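## Task

Take the cardboard box off the desk and set it on the top of the bookcase. When you finish, nothing may be in the hatched zone before the door. The robot must not topple or end up leaning, or the task fails. The box must stay put on its own; if it only stays because the robot supports it, the task is not done.

## Robot and tools

ROBOT. A Hello Robot Stretch 4 with a single arm. It has an omni-wheel base, a lift that rides up a mast, a telescoping arm that reaches forward, a wrist with yaw, pitch and roll joints, and a two-finger gripper. It stands about 1.6 m tall, and its base rim is never more than 0.23 m from the base origin. It carries four cameras: head_camera, head_left_camera, head_right_camera and wrist_camera. A loose object may sometimes be nudged by an outside push.

FRAMES. Base frame: origin on the floor beneath the base centre, x forward, y left, z up. hand_pose is reported in this frame. It is a fixed point between the open fingertips, and its printed position may be slightly wrong. With all wrist joints at 0, the hand axes line up with the base axes. The odometry frame is the base frame as it was when the scene began. Heading is positive to the left, in -3.142 to 3.142.

execute_actions(actions, cameras). actions is a list holding one action, or none; an empty list only reports state and images. cameras is a list drawn from head_camera, head_left_camera, head_right_camera, wrist_camera, all. Omitting it, null or ["all"] returns every camera; [] returns none. The pictures line gives the order of the returned images. An action contains base, joints or both, and may add pace and contact_limits. Alternatively an action is {"end_of_arm": "enable_torque"} on its own. All motions in an action begin together and may finish at different times.
- base: a single command, and each is an offset from where the base last reported itself. translate_m drives straight, forward positive, -2 to 2 m. strafe_m moves sideways, left positive, -2 to 2 m. rotate_rad turns in place, counter-clockwise positive, -3.2 to 3.2 rad.
- joints: absolute targets, one number per named joint. lift_m 0 to 1.2 m. arm_m (extension) 0 to 0.55 m. wrist_yaw_rad -1.134 to 4.276 (0 points forward, positive turns left, 3.14 is folded back, and above 3.4 the arm may block it). wrist_pitch_rad -1.117 to 4.259 (0 is level, 1.57 points down). wrist_roll_rad -1.117 to 4.259 (at 0 the fingers are level with each other; positive turns clockwise as seen from behind). gripper_m -0.038 to 0.141 m, the fingertip gap; values below 0 press the tips together. A joint target outside its range is clipped and reported. Any other bad value or unknown key rejects the whole call, and nothing moves.
- pace: "slow", "default", "fast" or "max". Base speed is 0.1/0.3/0.4/0.6 m/s and turning 1/2/3/4 rad/s at these paces. With lift_m above 0.2 these are reduced, down to 0.3 m/s and 1 rad/s at 1.2. No action runs longer than 15 s.
- contact_limits: only {"arm_m": x}, with x from 0 (gentlest) to 0.75 (firmest), default 0.5. It decides how hard the arm may push before it halts.
If a joint or the base is left out of an action, it may still be pushing toward its earlier target. If a result reports a stop, any later execute_actions, wait or finished_scene calls in that same reply are skipped.
To unfold the wrist at the start, send lift_m 0.4 with wrist_yaw_rad 0.

wait(seconds): 0 to 10 s with no new command; returns the same state and images.
zoom_image(camera, region): region is [x0, y0, x1, y1] in pixels, origin at the top left, at most 504 by 504. It gives a closer view of that camera's latest full image.
read_manual(section): "licences" returns only the licence texts.
finished_scene(scene): pass the current scene number. This is final. The last command must hold, and the goal must remain true. Replying without any tool call ends everything.

RESULTS. base_status and joint_status say how each motion ended. "done": the target was reached; for the base, the wheels turned the full amount even if they slipped. "off_target": the part stopped short and may still be pushing. "contact_stop_at_<key>": the part hit something; the lift, arm or wheels go slack, a slack lift can sink under load, and slack wheels can roll. "limit_stop_at_<name>": a built-in limit fired. limit_stop_at_tilt means the lean is over 6 degrees; the lift, arm and wheels go slack and ignore commands until the lean eases. limit_stop_at_own_body means a self-collision was blocked; move that joint away from the body. This is likely when pitch is below -0.2 while roll is below -0.4 or above 4. "torque_fault": a wrist or gripper motor overloaded, for example when the gripper is pressed into something or holds more than about 2 kg level. It goes limp until you send enable_torque. After a stop, the old target is dropped. Anything slack holds again once you command it.
on_its_own reports what happened without a command; "held at" is the held target, not the measured position. lidar_m gives 12 distances in metres, one per 30-degree sector: sector 1 is straight ahead, then counter-clockwise (4 left, 7 behind, 10 right). "-" means nothing is seen, or something is closer than 0.25 m. The lidar covers about 0.15 m up to robot height and can miss glass, thin legs and things behind. wrist_depth_mm is a 7x7 grid of median depths, 100 to 2000 mm, read from the top left. base_odometry counts wheel turns. If turned_by_wheels and turned_by_imu differ by more than about 0.1 rad, suspect a collision or slip. base_tilt gives forward and right lean in degrees, with a fixed offset of up to about 1.5. motor_effort is in percent, positive toward higher joint values; the bracketed number is the peak over the last action, and readings are noisy. A firm grip shows as a clear change in gripper effort when the target is 0 or above. A load in a level gripper shifts the wrist_pitch_rad effort away from 0.

GRIPPING. Command a gripper_m below the object's width. A lower value squeezes harder and draws the object in by up to a third of the difference. The gripper_m reading and "done" do not show whether the object is held. If the fingertips jam on a surface below them, raise the lift.

AVOID. Do not drive or turn with more than 1 kg held and arm_m above 0.2, especially at fast or max pace, because the robot can tip. Avoid steady pushes or pulls, above all with the gripper high or a high contact limit. Avoid drops, slips, slams, hard hits, torque faults, and ending up tilted or toppled. Shorter total robot motion time is better.

Each tool is called by a JSON object that holds its "api" and its "payload", one argument or row to a line.

## Session

{"api": "execute_actions", "payload": {
  "actions": []
}}

Scene clock: 0.00 s.
base_odometry: x=+0.000 y=+0.000 heading=+0.000 (m, m, rad; odometry frame)
turned_by_wheels: +0.000 (rad since the last result)
turned_by_imu: +0.000 (rad since the last result)
base_tilt: forward=+0.0 right=+0.1 (deg)
lidar_m: 1.97 1.05 1.12 2.23 2.13 2.05 1.86 1.77 1.84 1.84 1.75 1.81
base_status: not commanded
joint_positions: lift_m=+0.268 arm_m=-0.001 wrist_yaw_rad=+3.042 wrist_pitch_rad=-0.005 wrist_roll_rad=-0.018 gripper_m=+0.057
joint_status: not commanded
motor_effort: lift_m=+21 arm_m=+0 wrist_yaw_rad=+0 wrist_pitch_rad=-5 wrist_roll_rad=-1 gripper_m=-2 wheel_0=-1 wheel_1=+0 wheel_2=+0 (%)
hand_pose: x=-0.1082 y=+0.1158 z=+0.4479 quat_wxyz=(+0.050, +0.002, -0.009, +0.999) (m; base frame)
wrist_depth_mm: - 142 - - - - 1921 / - 141 - - - - 1863 / - 130 219 - - - 1863 / 116 140 1983 - - - 1863 / 1576 1756 - - - - 1921 / 1537 1661 193 1808 216 1863 1708 / 1078 1042 1118 142 1098 1205 1336
pictures: head_camera, head_left_camera, head_right_camera, wrist_camera
Images, in order (width x height): head_camera 420x560, head_left_camera 420x672, head_right_camera 420x672, wrist_camera 616x392.

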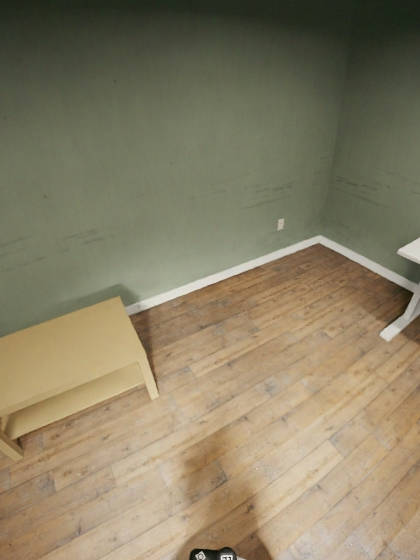

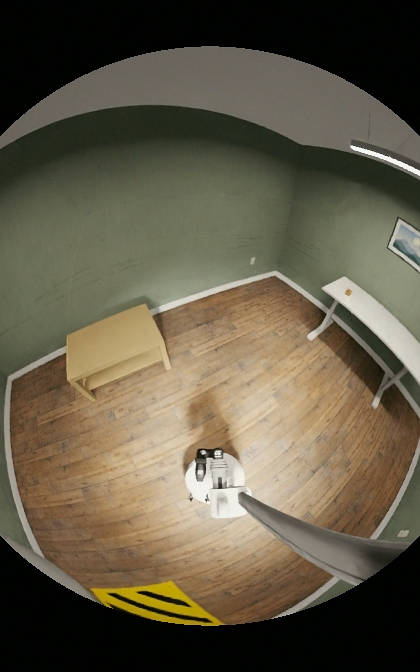

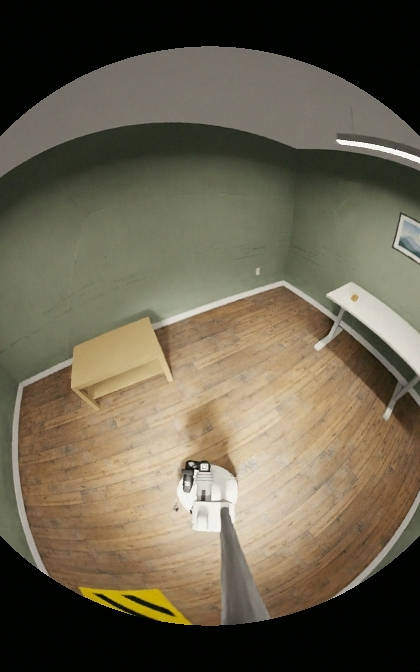

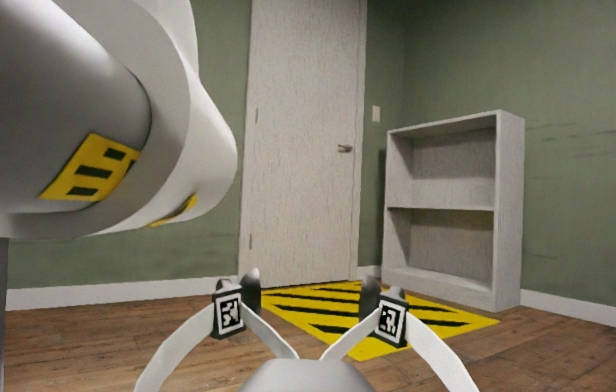

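{"api": "execute_actions", "payload": {
  "actions": [
    {"base":{"rotate_rad":-1.1},"joints":{"lift_m":0.75,"wrist_yaw_rad":0,"gripper_m":0.14}}
  ]
}}

{"api": "execute_actions", "payload": {
  "actions": [
    {"base":{"translate_m":0.9}}
  ]
}}

Scene clock: 5.83 s.
base_odometry: x=+0.000 y=+0.000 heading=-1.100 (m, m, rad; odometry frame)
turned_by_wheels: -1.100 (rad since the last result)
turned_by_imu: -1.115 (rad since the last result)
base_tilt: forward=+0.0 right=+0.1 (deg)
lidar_m: 1.76 1.81 2.02 1.05 1.09 2.24 2.15 2.04 1.87 1.77 1.84 1.83
base_status: done
joint_positions: lift_m=+0.750 arm_m=-0.001 wrist_yaw_rad=+0.000 wrist_pitch_rad=-0.005 wrist_roll_rad=-0.018 gripper_m=+0.140
joint_status: all done
motor_effort: lift_m=+24(23) arm_m=-1(0) wrist_yaw_rad=+0(5) wrist_pitch_rad=-5(5) wrist_roll_rad=+0(0) gripper_m=+0(5) wheel_0=+1(7) wheel_1=+3(9) wheel_2=+2(10) (%)
hand_pose: x=+0.4587 y=-0.0873 z=+0.9294 quat_wxyz=(+1.000, -0.009, -0.002, +0.000) (m; base frame)
wrist_depth_mm: - - - - - - - / - - - - - - - / - - - - - - - / - - - - - - - / - - - - - - - / - - - - - - - / - 1921 - 150 - - -
pictures: head_camera, head_left_camera, head_right_camera, wrist_camera
Images, in order (width x height): head_camera 420x560, head_left_camera 420x672, head_right_camera 420x672, wrist_camera 616x392.

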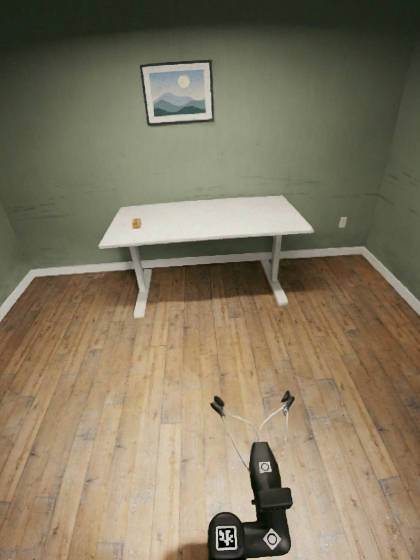

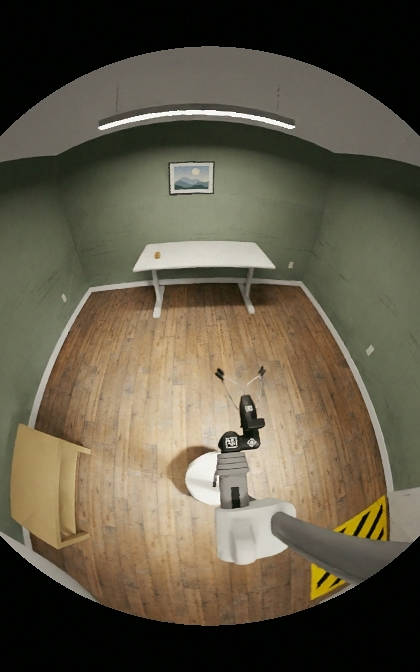

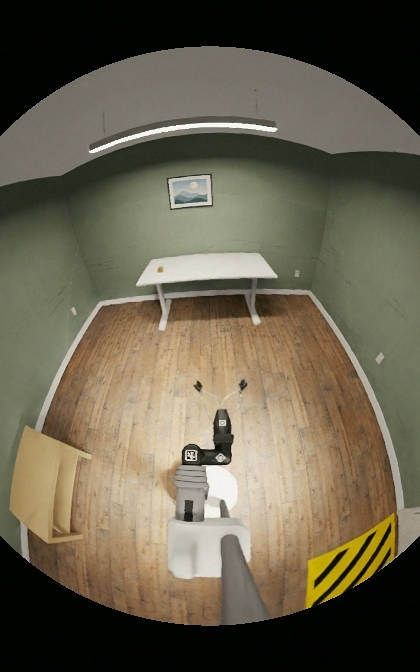

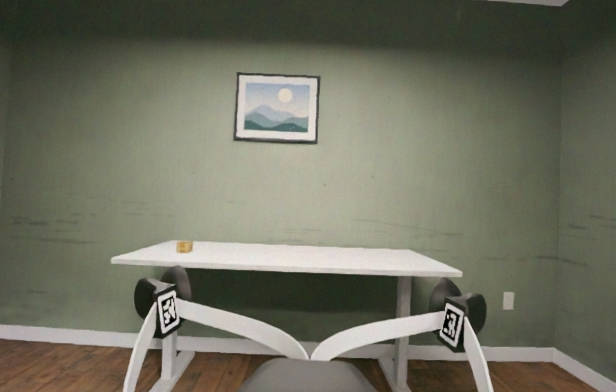

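Scene clock: 10.30 s.
base_odometry: x=+0.409 y=-0.802 heading=-1.099 (m, m, rad; odometry frame)
turned_by_wheels: +0.000 (rad since the last result)
turned_by_imu: -0.004 (rad since the last result)
base_tilt: forward=+0.0 right=+0.1 (deg)
lidar_m: 0.84 0.88 2.07 1.95 1.33 1.52 3.06 2.59 1.84 1.75 1.81 0.91
base_status: done
joint_positions: lift_m=+0.750 arm_m=-0.001 wrist_yaw_rad=+0.000 wrist_pitch_rad=-0.005 wrist_roll_rad=-0.018 gripper_m=+0.140
joint_status: not commanded
motor_effort: lift_m=+22(24) arm_m=-1(0) wrist_yaw_rad=+0(0) wrist_pitch_rad=-5(5) wrist_roll_rad=+0(1) gripper_m=+2(0) wheel_0=+3(7) wheel_1=+4(7) wheel_2=-2(10) (%)
hand_pose: x=+0.4586 y=-0.0874 z=+0.9295 quat_wxyz=(+1.000, -0.009, -0.002, +0.000) (m; base frame)
wrist_depth_mm: 1464 1464 1464 1464 1499 1499 1499 / 1464 1464 1464 1499 1499 1499 1499 / 1464 1464 1464 1499 1464 1464 1464 / 1464 1430 1464 1430 1464 1430 1464 / 1430 1430 1464 1464 1499 1464 1430 / 798 699 741 917 946 798 1464 / 960 661 1430 149 654 661 707
pictures: head_camera, head_left_camera, head_right_camera, wrist_camera
Images, in order (width x height): head_camera 420x560, head_left_camera 420x672, head_right_camera 420x672, wrist_camera 616x392.

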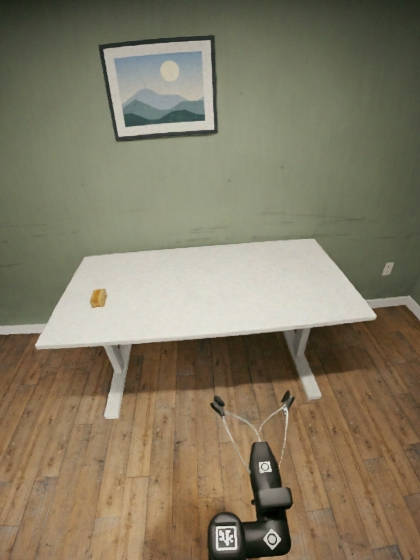

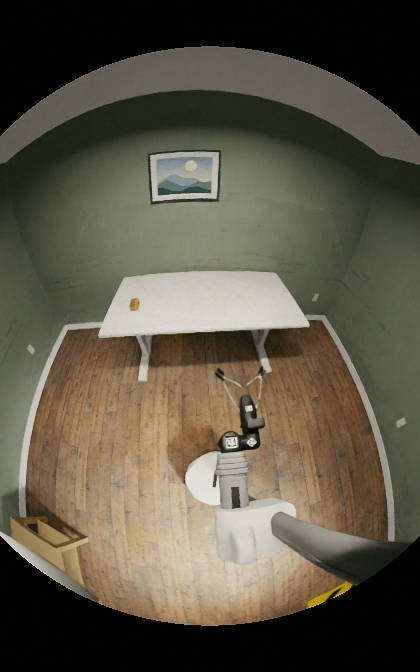

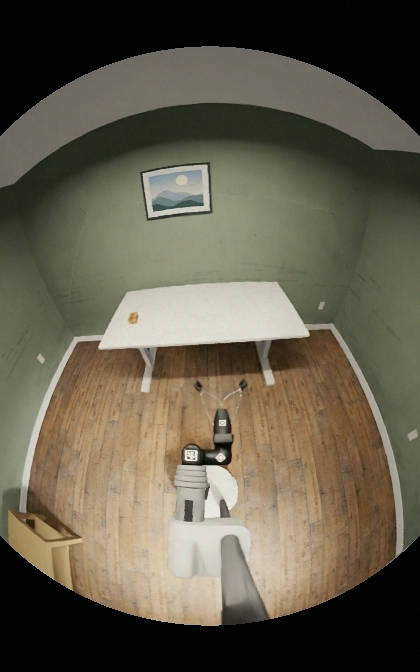

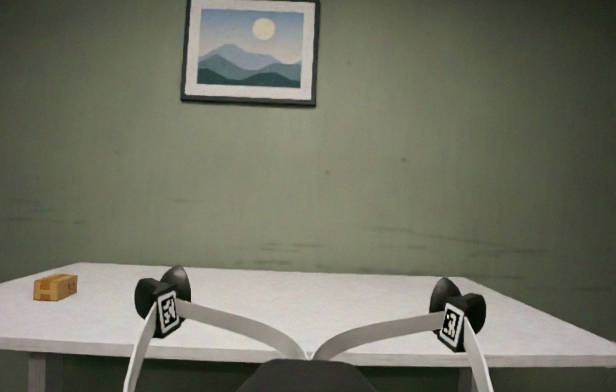

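{"api": "execute_actions", "payload": {
  "actions": [
    {"base":{"strafe_m":0.55},"joints":{"lift_m":0.64,"wrist_pitch_rad":0.3}}
  ],
  "cameras": []
}}

{"api": "execute_actions", "payload": {
  "actions": [
    {"base":{"translate_m":0.3}}
  ],
  "cameras": ["head_camera","wrist_camera"]
}}

Scene clock: 16.03 s.
base_odometry: x=+0.899 y=-0.552 heading=-1.099 (m, m, rad; odometry frame)
turned_by_wheels: +0.000 (rad since the last result)
turned_by_imu: +0.002 (rad since the last result)
base_tilt: forward=-0.1 right=+0.1 (deg)
lidar_m: 0.82 0.86 1.47 1.38 1.09 0.93 3.08 3.08 2.43 2.30 1.26 0.88
base_status: done
joint_positions: lift_m=+0.640 arm_m=-0.001 wrist_yaw_rad=+0.000 wrist_pitch_rad=+0.302 wrist_roll_rad=-0.018 gripper_m=+0.140
joint_status: all done
motor_effort: lift_m=+18(19) arm_m=-1(0) wrist_yaw_rad=+1(0) wrist_pitch_rad=-4(3) wrist_roll_rad=+0(1) gripper_m=+1(1) wheel_0=-2(8) wheel_1=+1(8) wheel_2=+0(2) (%)
hand_pose: x=+0.4456 y=-0.0874 z=+0.7326 quat_wxyz=(+0.989, -0.009, +0.150, +0.001) (m; base frame)
wrist_depth_mm: 1281 1308 1308 1308 1308 1281 1336 / 1336 1397 1366 1366 1397 1366 1366 / 1430 1430 976 866 1138 1229 1430 / 1499 1537 1499 1499 1464 1499 1499 / 1537 1499 1537 1576 1618 1537 1576 / 1397 1281 1281 1464 1537 1397 1499 / 1138 1138 1138 149 1182 1118 1229
pictures: none
No camera images: the call's "cameras" was empty. Leave "cameras" out to get every camera's image.

Scene clock: 18.50 s.
base_odometry: x=+1.035 y=-0.819 heading=-1.099 (m, m, rad; odometry frame)
turned_by_wheels: +0.000 (rad since the last result)
turned_by_imu: -0.001 (rad since the last result)
base_tilt: forward=+0.0 right=+0.1 (deg)
lidar_m: 0.53 0.54 1.49 1.40 1.48 1.17 3.40 3.37 2.40 2.27 0.81 0.58
base_status: done
joint_positions: lift_m=+0.640 arm_m=-0.001 wrist_yaw_rad=+0.000 wrist_pitch_rad=+0.302 wrist_roll_rad=-0.018 gripper_m=+0.140
joint_status: not commanded
motor_effort: lift_m=+18(18) arm_m=+0(0) wrist_yaw_rad=+1(2) wrist_pitch_rad=-4(4) wrist_roll_rad=+0(0) gripper_m=+1(0) wheel_0=+3(8) wheel_1=+4(11) wheel_2=-1(11) (%)
hand_pose: x=+0.4456 y=-0.0874 z=+0.7326 quat_wxyz=(+0.989, -0.009, +0.150, +0.001) (m; base frame)
wrist_depth_mm: 1042 1042 1025 1042 1025 1060 1042 / 1060 1078 1098 1078 1060 1078 1078 / 1118 1098 946 1042 1098 1098 1078 / 809 449 466 480 496 517 535 / 334 342 349 340 343 353 359 / 1255 1255 732 1308 1281 1281 1308 / 1138 1138 1042 150 1182 1138 1255
pictures: head_camera, wrist_camera
Images, in order (width x height): head_camera 420x560, wrist_camera 616x392.

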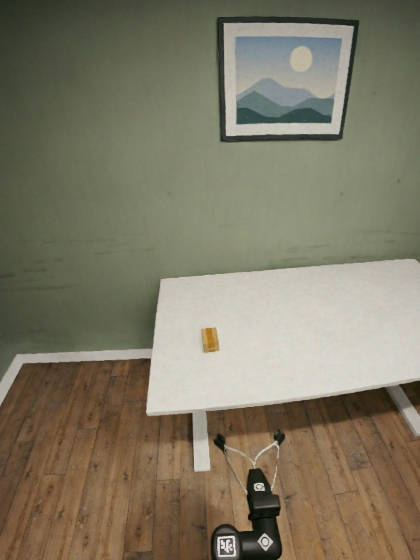

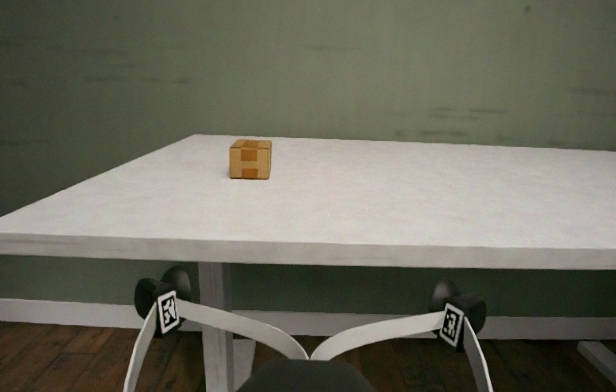

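{"api": "execute_actions", "payload": {
  "actions": [
    {"base":{"strafe_m":0.085},"joints":{"lift_m":0.68}}
  ],
  "cameras": []
}}

{"api": "execute_actions", "payload": {
  "actions": [
    {"joints":{"arm_m":0.27}}
  ],
  "cameras": ["head_camera","wrist_camera"]
}}

Scene clock: 23.13 s.
base_odometry: x=+1.111 y=-0.780 heading=-1.099 (m, m, rad; odometry frame)
turned_by_wheels: +0.000 (rad since the last result)
turned_by_imu: +0.001 (rad since the last result)
base_tilt: forward=+0.0 right=+0.1 (deg)
lidar_m: 0.52 0.54 1.39 1.31 1.36 1.15 1.83 3.40 2.49 2.36 0.83 0.55
base_status: done
joint_positions: lift_m=+0.680 arm_m=-0.001 wrist_yaw_rad=+0.000 wrist_pitch_rad=+0.302 wrist_roll_rad=-0.018 gripper_m=+0.140
joint_status: all done
motor_effort: lift_m=+24(27) arm_m=-1(0) wrist_yaw_rad=+1(1) wrist_pitch_rad=-4(4) wrist_roll_rad=+1(1) gripper_m=+2(0) wheel_0=-2(11) wheel_1=+2(11) wheel_2=+0(1) (%)
hand_pose: x=+0.4456 y=-0.0874 z=+0.7721 quat_wxyz=(+0.989, -0.009, +0.150, +0.001) (m; base frame)
wrist_depth_mm: 1025 1042 1025 1025 1025 1042 1025 / 1078 1078 1078 1060 1078 1078 1078 / 1118 1118 1098 1138 1098 1118 1098 / 1182 1160 603 564 640 668 683 / 1229 387 394 407 415 421 427 / 1281 338 342 1281 343 347 1281 / 1205 1182 1138 149 1255 1205 1308
pictures: none
No camera images: the call's "cameras" was empty. Leave "cameras" out to get every camera's image.

Scene clock: 25.07 s.
base_odometry: x=+1.111 y=-0.780 heading=-1.099 (m, m, rad; odometry frame)
turned_by_wheels: +0.000 (rad since the last result)
turned_by_imu: +0.000 (rad since the last result)
base_tilt: forward=+0.0 right=+0.1 (deg)
lidar_m: 0.52 0.55 1.41 1.33 1.36 1.15 1.81 3.40 2.51 2.38 0.80 0.55
base_status: not commanded
joint_positions: lift_m=+0.680 arm_m=+0.269 wrist_yaw_rad=+0.000 wrist_pitch_rad=+0.302 wrist_roll_rad=-0.018 gripper_m=+0.140
joint_status: all done
motor_effort: lift_m=+24(23) arm_m=+7(8) wrist_yaw_rad=+1(1) wrist_pitch_rad=-4(4) wrist_roll_rad=+0(0) gripper_m=+1(0) wheel_0=-2(2) wheel_1=+2(2) wheel_2=+0(0) (%)
hand_pose: x=+0.7152 y=-0.0874 z=+0.7721 quat_wxyz=(+0.989, -0.009, +0.151, +0.001) (m; base frame)
wrist_depth_mm: 788 778 788 778 788 788 788 / 798 820 820 820 809 820 820 / 854 854 842 854 854 866 854 / 878 891 591 615 634 654 676 / 917 379 389 304 407 415 424 / 279 257 265 297 300 274 307 / 229 226 232 150 236 229 247
pictures: head_camera, wrist_camera
Images, in order (width x height): head_camera 420x560, wrist_camera 616x392.

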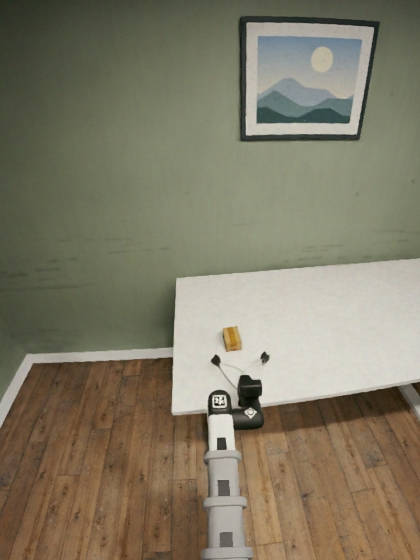

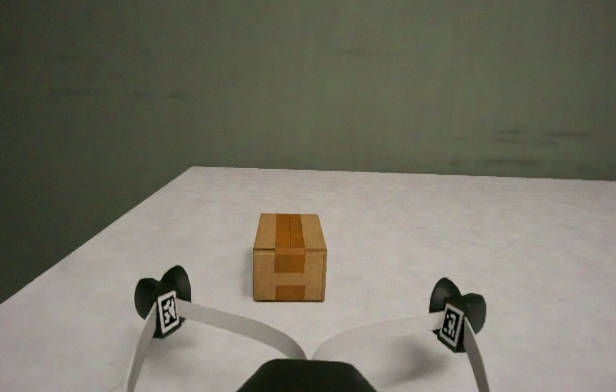

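{"api": "execute_actions", "payload": {
  "actions": [
    {"base":{"strafe_m":0.015},"joints":{"lift_m":0.663,"arm_m":0.375}}
  ],
  "cameras": ["wrist_camera"]
}}

{"api": "execute_actions", "payload": {
  "actions": [
    {"joints":{"gripper_m":0.01}}
  ],
  "cameras": ["wrist_camera"]
}}

{"api": "execute_actions", "payload": {
  "actions": [
    {"joints":{"lift_m":0.8}}
  ],
  "cameras": ["wrist_camera"]
}}

Scene clock: 29.10 s.
base_odometry: x=+1.124 y=-0.773 heading=-1.098 (m, m, rad; odometry frame)
turned_by_wheels: +0.000 (rad since the last result)
turned_by_imu: +0.001 (rad since the last result)
base_tilt: forward=-0.1 right=+0.1 (deg)
lidar_m: 0.53 1.38 1.37 1.31 1.36 1.14 1.74 3.41 2.52 2.38 0.82 0.55
base_status: done
joint_positions: lift_m=+0.663 arm_m=+0.374 wrist_yaw_rad=+0.000 wrist_pitch_rad=+0.302 wrist_roll_rad=-0.018 gripper_m=+0.140
joint_status: all done
motor_effort: lift_m=+17(26) arm_m=+6(7) wrist_yaw_rad=+1(2) wrist_pitch_rad=-4(5) wrist_roll_rad=+1(0) gripper_m=+1(1) wheel_0=-3(9) wheel_1=+4(9) wheel_2=+0(0) (%)
hand_pose: x=+0.8202 y=-0.0874 z=+0.7556 quat_wxyz=(+0.989, -0.009, +0.151, +0.001) (m; base frame)
wrist_depth_mm: 691 683 683 691 683 691 699 / 715 715 715 723 715 715 723 / 741 750 741 750 741 741 759 / 788 759 535 549 574 591 615 / 809 345 351 244 368 377 382 / 252 233 212 186 270 248 277 / 205 205 208 150 214 208 227
pictures: wrist_camera
Images, in order (width x height): wrist_camera 616x392.

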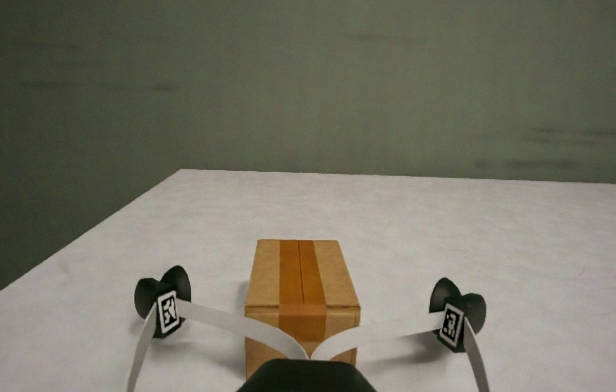

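Scene clock: 31.37 s.
base_odometry: x=+1.124 y=-0.773 heading=-1.098 (m, m, rad; odometry frame)
turned_by_wheels: +0.000 (rad since the last result)
turned_by_imu: +0.000 (rad since the last result)
base_tilt: forward=+0.0 right=+0.1 (deg)
lidar_m: 0.53 1.38 1.38 1.31 1.35 1.15 1.72 3.40 2.54 2.39 0.81 0.56
base_status: not commanded
joint_positions: lift_m=+0.663 arm_m=+0.374 wrist_yaw_rad=+0.000 wrist_pitch_rad=+0.303 wrist_roll_rad=-0.018 gripper_m=+0.010
joint_status: all done
motor_effort: lift_m=+17(17) arm_m=+6(6) wrist_yaw_rad=+0(1) wrist_pitch_rad=-7(7) wrist_roll_rad=+0(0) gripper_m=-21(22) wheel_0=-3(2) wheel_1=+3(3) wheel_2=+0(0) (%)
hand_pose: x=+0.8201 y=-0.0874 z=+0.7554 quat_wxyz=(+0.988, -0.009, +0.151, +0.001) (m; base frame)
wrist_depth_mm: 683 683 683 683 691 699 691 / 707 707 715 707 715 723 715 / 750 741 750 750 759 759 750 / 778 768 525 549 569 591 603 / 798 342 351 235 368 373 379 / 252 256 182 174 186 274 274 / 204 195 204 170 197 197 224
pictures: wrist_camera
Images, in order (width x height): wrist_camera 616x392.

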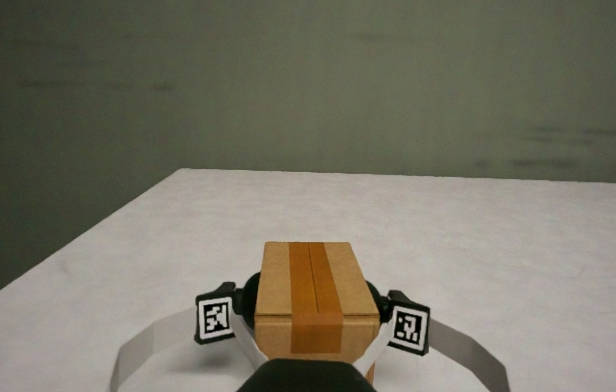

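Scene clock: 33.00 s.
base_odometry: x=+1.124 y=-0.773 heading=-1.098 (m, m, rad; odometry frame)
turned_by_wheels: +0.000 (rad since the last result)
turned_by_imu: +0.000 (rad since the last result)
base_tilt: forward=+0.0 right=+0.2 (deg)
lidar_m: 0.53 1.37 1.39 1.30 1.36 1.13 1.74 3.41 2.55 2.39 0.81 0.56
base_status: not commanded
joint_positions: lift_m=+0.800 arm_m=+0.374 wrist_yaw_rad=+0.000 wrist_pitch_rad=+0.303 wrist_roll_rad=-0.018 gripper_m=+0.010
joint_status: all done
motor_effort: lift_m=+24(20) arm_m=+6(6) wrist_yaw_rad=+1(1) wrist_pitch_rad=-7(8) wrist_roll_rad=+0(0) gripper_m=-21(21) wheel_0=-2(2) wheel_1=+3(3) wheel_2=+0(0) (%)
hand_pose: x=+0.8201 y=-0.0874 z=+0.8918 quat_wxyz=(+0.988, -0.009, +0.151, +0.001) (m; base frame)
wrist_depth_mm: 683 676 691 683 691 683 683 / 707 715 723 715 715 715 723 / 759 750 741 741 741 741 750 / 778 788 778 778 778 778 778 / 820 820 661 235 691 715 723 / 866 539 182 173 185 512 521 / 891 366 382 171 370 373 427
pictures: wrist_camera
Images, in order (width x height): wrist_camera 616x392.

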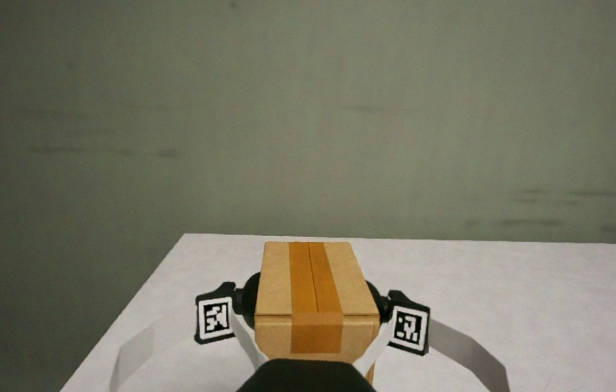

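{"api": "execute_actions", "payload": {
  "actions": [
    {"base":{"rotate_rad":-2.58},"joints":{"arm_m":0}}
  ],
  "cameras": ["head_camera"]
}}

{"api": "execute_actions", "payload": {
  "actions": [
    {"base":{"translate_m":2},"joints":{"lift_m":1.15},"pace":"fast"}
  ],
  "cameras": ["head_camera","wrist_camera"]
}}

Scene clock: 37.80 s.
base_odometry: x=+1.124 y=-0.773 heading=+2.605 (m, m, rad; odometry frame)
turned_by_wheels: -2.579 (rad since the last result)
turned_by_imu: -2.617 (rad since the last result)
base_tilt: forward=+0.0 right=+0.1 (deg)
lidar_m: 3.38 2.48 2.38 0.78 0.55 0.52 1.40 1.38 1.31 1.40 1.15 1.90
base_status: done
joint_positions: lift_m=+0.800 arm_m=+0.001 wrist_yaw_rad=+0.000 wrist_pitch_rad=+0.304 wrist_roll_rad=-0.018 gripper_m=+0.010
joint_status: all done
motor_effort: lift_m=+24(24) arm_m=-7(12) wrist_yaw_rad=+2(2) wrist_pitch_rad=-8(8) wrist_roll_rad=+1(0) gripper_m=-21(21) wheel_0=+2(8) wheel_1=+5(11) wheel_2=+2(10) (%)
hand_pose: x=+0.4473 y=-0.0875 z=+0.8917 quat_wxyz=(+0.988, -0.009, +0.151, +0.001) (m; base frame)
wrist_depth_mm: 1921 - - - - - - / - - - - - - - / - - - - - - - / - - - - - - - / - - - 235 - - - / 1661 1661 182 174 185 1756 1808 / 1336 1281 1308 171 1281 1308 1499
pictures: head_camera
Images, in order (width x height): head_camera 420x560.

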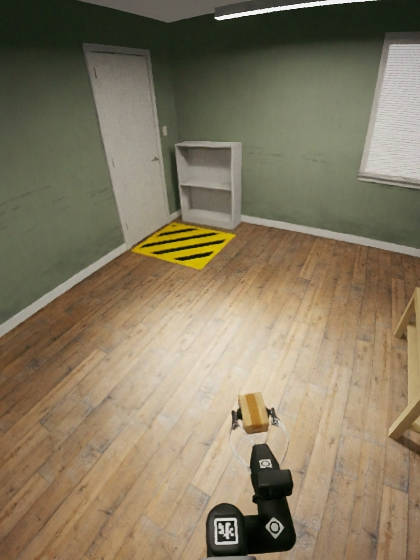

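Scene clock: 44.23 s.
base_odometry: x=-0.596 y=+0.248 heading=+2.606 (m, m, rad; odometry frame)
turned_by_wheels: +0.000 (rad since the last result)
turned_by_imu: -0.010 (rad since the last result)
base_tilt: forward=+0.0 right=+0.1 (deg)
lidar_m: 1.40 1.43 1.39 1.42 2.00 2.27 3.20 1.54 1.44 2.35 1.72 1.63
base_status: done
joint_positions: lift_m=+1.150 arm_m=+0.001 wrist_yaw_rad=+0.000 wrist_pitch_rad=+0.304 wrist_roll_rad=-0.018 gripper_m=+0.010
joint_status: all done
motor_effort: lift_m=+23(23) arm_m=-6(6) wrist_yaw_rad=+1(2) wrist_pitch_rad=-8(9) wrist_roll_rad=+0(1) gripper_m=-21(21) wheel_0=+0(9) wheel_1=+4(10) wheel_2=+0(13) (%)
hand_pose: x=+0.4473 y=-0.0874 z=+1.2417 quat_wxyz=(+0.988, -0.009, +0.151, +0.001) (m; base frame)
wrist_depth_mm: 1118 1366 1661 1537 1366 1182 1078 / 1160 1397 1708 1576 1397 1205 1118 / 1182 1464 1808 1618 1430 1281 1118 / 1205 1464 1808 1661 1430 1336 1160 / 1229 1537 1756 234 1499 1336 1205 / 1308 1576 183 174 185 1397 1205 / 1308 1537 1808 170 1576 1336 1281
pictures: head_camera, wrist_camera
Images, in order (width x height): head_camera 420x560, wrist_camera 616x392.

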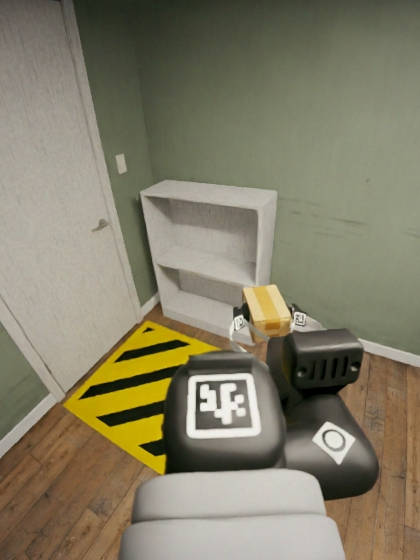

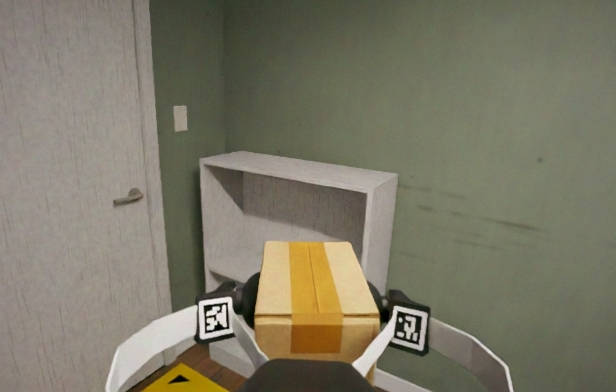

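{"api": "execute_actions", "payload": {
  "actions": [
    {"base":{"translate_m":0.7},"joints":{"arm_m":0.25,"lift_m":1.08}}
  ],
  "cameras": ["head_camera","wrist_camera"]
}}

Scene clock: 49.57 s.
base_odometry: x=-1.198 y=+0.605 heading=+2.606 (m, m, rad; odometry frame)
turned_by_wheels: +0.000 (rad since the last result)
turned_by_imu: -0.003 (rad since the last result)
base_tilt: forward=+0.0 right=+0.1 (deg)
lidar_m: 0.75 1.00 1.03 1.09 1.51 2.87 3.83 1.89 1.85 1.50 1.05 0.74
base_status: done
joint_positions: lift_m=+1.080 arm_m=+0.249 wrist_yaw_rad=+0.000 wrist_pitch_rad=+0.304 wrist_roll_rad=-0.018 gripper_m=+0.010
joint_status: all done
motor_effort: lift_m=+19(17) arm_m=+7(9) wrist_yaw_rad=+1(2) wrist_pitch_rad=-8(8) wrist_roll_rad=+0(0) gripper_m=-20(21) wheel_0=+1(5) wheel_1=+3(7) wheel_2=-2(11) (%)
hand_pose: x=+0.6951 y=-0.0874 z=+1.1721 quat_wxyz=(+0.988, -0.009, +0.151, +0.001) (m; base frame)
wrist_depth_mm: 741 854 723 627 559 492 449 / 768 891 768 654 564 504 462 / 788 904 809 668 591 521 473 / 778 768 788 707 615 544 484 / 691 549 525 235 549 530 500 / 750 820 183 173 185 410 504 / 820 809 904 170 306 297 521
pictures: head_camera, wrist_camera
Images, in order (width x height): head_camera 420x560, wrist_camera 616x392.

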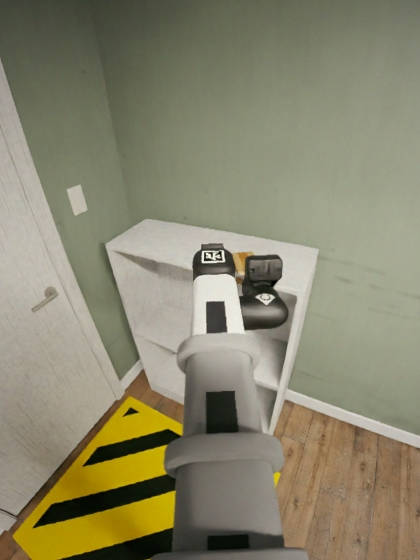

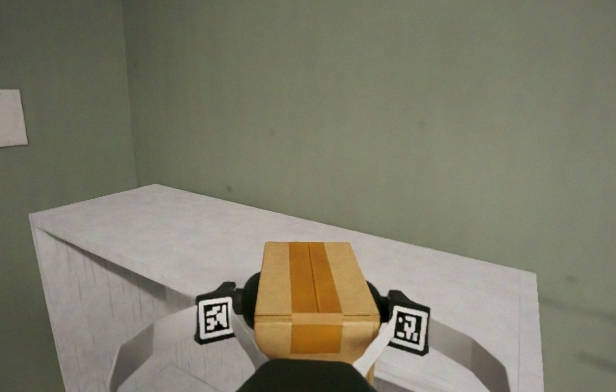

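{"api": "execute_actions", "payload": {
  "actions": [
    {"joints":{"arm_m":0.52}}
  ],
  "cameras": []
}}

{"api": "execute_actions", "payload": {
  "actions": [
    {"joints":{"lift_m":1.008},"pace":"slow"}
  ],
  "cameras": ["head_camera","wrist_camera"]
}}

Scene clock: 53.80 s.
base_odometry: x=-1.198 y=+0.605 heading=+2.606 (m, m, rad; odometry frame)
turned_by_wheels: +0.000 (rad since the last result)
turned_by_imu: +0.001 (rad since the last result)
base_tilt: forward=+0.0 right=+0.1 (deg)
lidar_m: 0.75 1.02 1.02 1.07 1.51 2.88 3.80 1.89 1.84 1.53 1.07 0.74
base_status: not commanded
joint_positions: lift_m=+1.080 arm_m=+0.519 wrist_yaw_rad=+0.000 wrist_pitch_rad=+0.304 wrist_roll_rad=-0.018 gripper_m=+0.010
joint_status: all done
motor_effort: lift_m=+19(19) arm_m=+6(5) wrist_yaw_rad=+0(0) wrist_pitch_rad=-7(8) wrist_roll_rad=+1(0) gripper_m=-20(19) wheel_0=+1(1) wheel_1=+4(3) wheel_2=-1(2) (%)
hand_pose: x=+0.9651 y=-0.0874 z=+1.1721 quat_wxyz=(+0.988, -0.009, +0.151, +0.001) (m; base frame)
wrist_depth_mm: 615 512 433 377 329 293 267 / 640 549 449 389 340 300 276 / 668 580 473 404 351 312 283 / 699 615 500 424 364 322 291 / 500 512 508 234 375 332 301 / 377 384 182 174 185 342 309 / 306 291 304 170 294 296 322
pictures: none
No camera images: the call's "cameras" was empty. Leave "cameras" out to get every camera's image.

Scene clock: 55.30 s.
base_odometry: x=-1.198 y=+0.605 heading=+2.606 (m, m, rad; odometry frame)
turned_by_wheels: +0.000 (rad since the last result)
turned_by_imu: +0.000 (rad since the last result)
base_tilt: forward=+0.0 right=+0.1 (deg)
lidar_m: 0.74 1.02 1.03 1.08 1.50 2.89 3.79 1.88 1.85 1.48 1.07 0.72
base_status: not commanded
joint_positions: lift_m=+1.008 arm_m=+0.519 wrist_yaw_rad=+0.000 wrist_pitch_rad=+0.304 wrist_roll_rad=-0.018 gripper_m=+0.010
joint_status: all done
motor_effort: lift_m=+18(22) arm_m=+7(7) wrist_yaw_rad=+0(1) wrist_pitch_rad=-9(8) wrist_roll_rad=-1(0) gripper_m=-20(21) wheel_0=+1(1) wheel_1=+4(3) wheel_2=-1(1) (%)
hand_pose: x=+0.9651 y=-0.0874 z=+1.1002 quat_wxyz=(+0.988, -0.009, +0.151, +0.001) (m; base frame)
wrist_depth_mm: 615 517 436 375 329 293 267 / 634 549 455 389 342 300 276 / 661 580 473 404 355 312 283 / 512 544 492 418 364 322 293 / 343 351 362 234 368 332 301 / 258 265 183 174 185 281 301 / 209 202 210 170 203 203 233
pictures: head_camera, wrist_camera
Images, in order (width x height): head_camera 420x560, wrist_camera 616x392.

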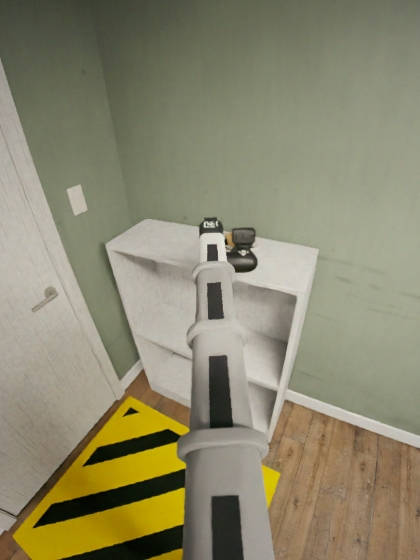

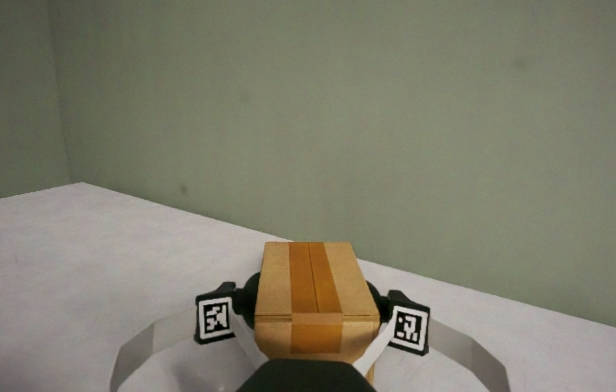

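{"api": "execute_actions", "payload": {
  "actions": [
    {"joints":{"lift_m":1.004,"gripper_m":0.11}}
  ],
  "cameras": []
}}

{"api": "execute_actions", "payload": {
  "actions": [
    {"base":{"translate_m":-0.8},"joints":{"arm_m":0}}
  ],
  "cameras": ["head_camera","wrist_camera"]
}}

{"api": "finished_scene", "payload": {
  "scene": 1
}}

Scene clock: 59.47 s.
base_odometry: x=-1.198 y=+0.605 heading=+2.606 (m, m, rad; odometry frame)
turned_by_wheels: +0.000 (rad since the last result)
turned_by_imu: +0.001 (rad since the last result)
base_tilt: forward=+0.0 right=+0.1 (deg)
lidar_m: 0.74 1.01 1.02 1.07 1.48 2.86 3.82 1.87 1.85 1.49 1.06 0.72
base_status: not commanded
joint_positions: lift_m=+1.004 arm_m=+0.519 wrist_yaw_rad=+0.000 wrist_pitch_rad=+0.303 wrist_roll_rad=-0.018 gripper_m=+0.110
joint_status: all done
motor_effort: lift_m=+18(22) arm_m=+6(7) wrist_yaw_rad=+0(1) wrist_pitch_rad=-6(8) wrist_roll_rad=+0(0) gripper_m=+0(24) wheel_0=+1(1) wheel_1=+3(4) wheel_2=-1(1) (%)
hand_pose: x=+0.9651 y=-0.0874 z=+1.0963 quat_wxyz=(+0.989, -0.009, +0.151, +0.001) (m; base frame)
wrist_depth_mm: 615 517 433 375 327 293 267 / 640 544 455 389 340 300 276 / 668 580 473 404 353 312 285 / 508 521 492 421 366 320 291 / 338 343 355 246 366 332 300 / 252 256 193 186 197 274 289 / 206 205 208 145 207 212 228
pictures: none
No camera images: the call's "cameras" was empty. Leave "cameras" out to get every camera's image.

Scene clock: 63.63 s.
base_odometry: x=-0.510 y=+0.196 heading=+2.606 (m, m, rad; odometry frame)
turned_by_wheels: +0.000 (rad since the last result)
turned_by_imu: +0.005 (rad since the last result)
base_tilt: forward=+0.0 right=+0.2 (deg)
lidar_m: 1.51 1.48 1.44 1.51 2.05 2.18 2.68 1.45 1.39 2.35 1.80 1.71
base_status: done
joint_positions: lift_m=+1.004 arm_m=+0.001 wrist_yaw_rad=+0.000 wrist_pitch_rad=+0.303 wrist_roll_rad=-0.018 gripper_m=+0.110
joint_status: all done
motor_effort: lift_m=+18(18) arm_m=-6(5) wrist_yaw_rad=+1(0) wrist_pitch_rad=-5(7) wrist_roll_rad=+0(0) gripper_m=-1(1) wheel_0=-3(6) wheel_1=-3(9) wheel_2=+2(12) (%)
hand_pose: x=+0.4474 y=-0.0874 z=+1.0965 quat_wxyz=(+0.989, -0.009, +0.151, +0.001) (m; base frame)
wrist_depth_mm: 1138 1430 1808 1618 1430 1255 1160 / 1182 1397 1808 1708 1464 1308 1160 / 1229 1499 1756 1661 1464 1366 1205 / 1255 1537 1921 1756 1499 1366 1255 / 1281 1576 1983 1661 1618 1430 1281 / 1336 1576 198 1808 216 1464 1308 / 1336 1576 1661 145 1618 1499 1336
pictures: head_camera, wrist_camera
Images, in order (width x height): head_camera 420x560, wrist_camera 616x392.

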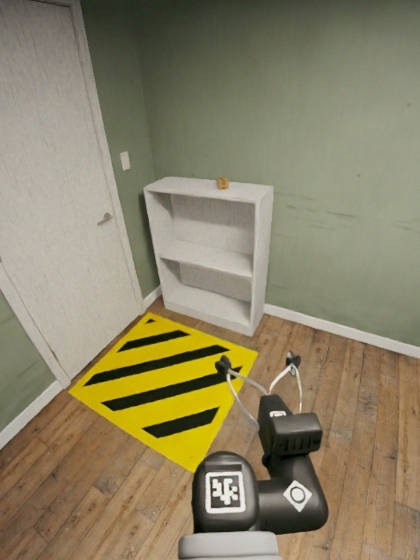

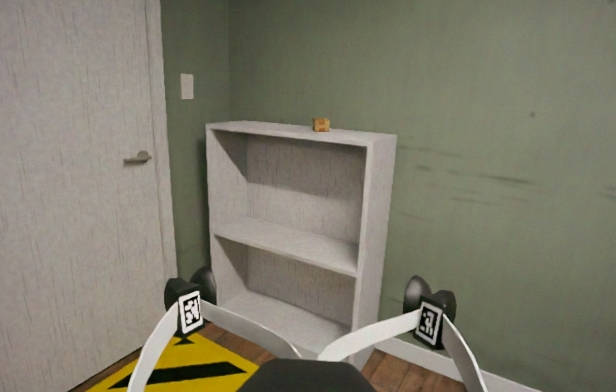

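The scene is finished: the task was done.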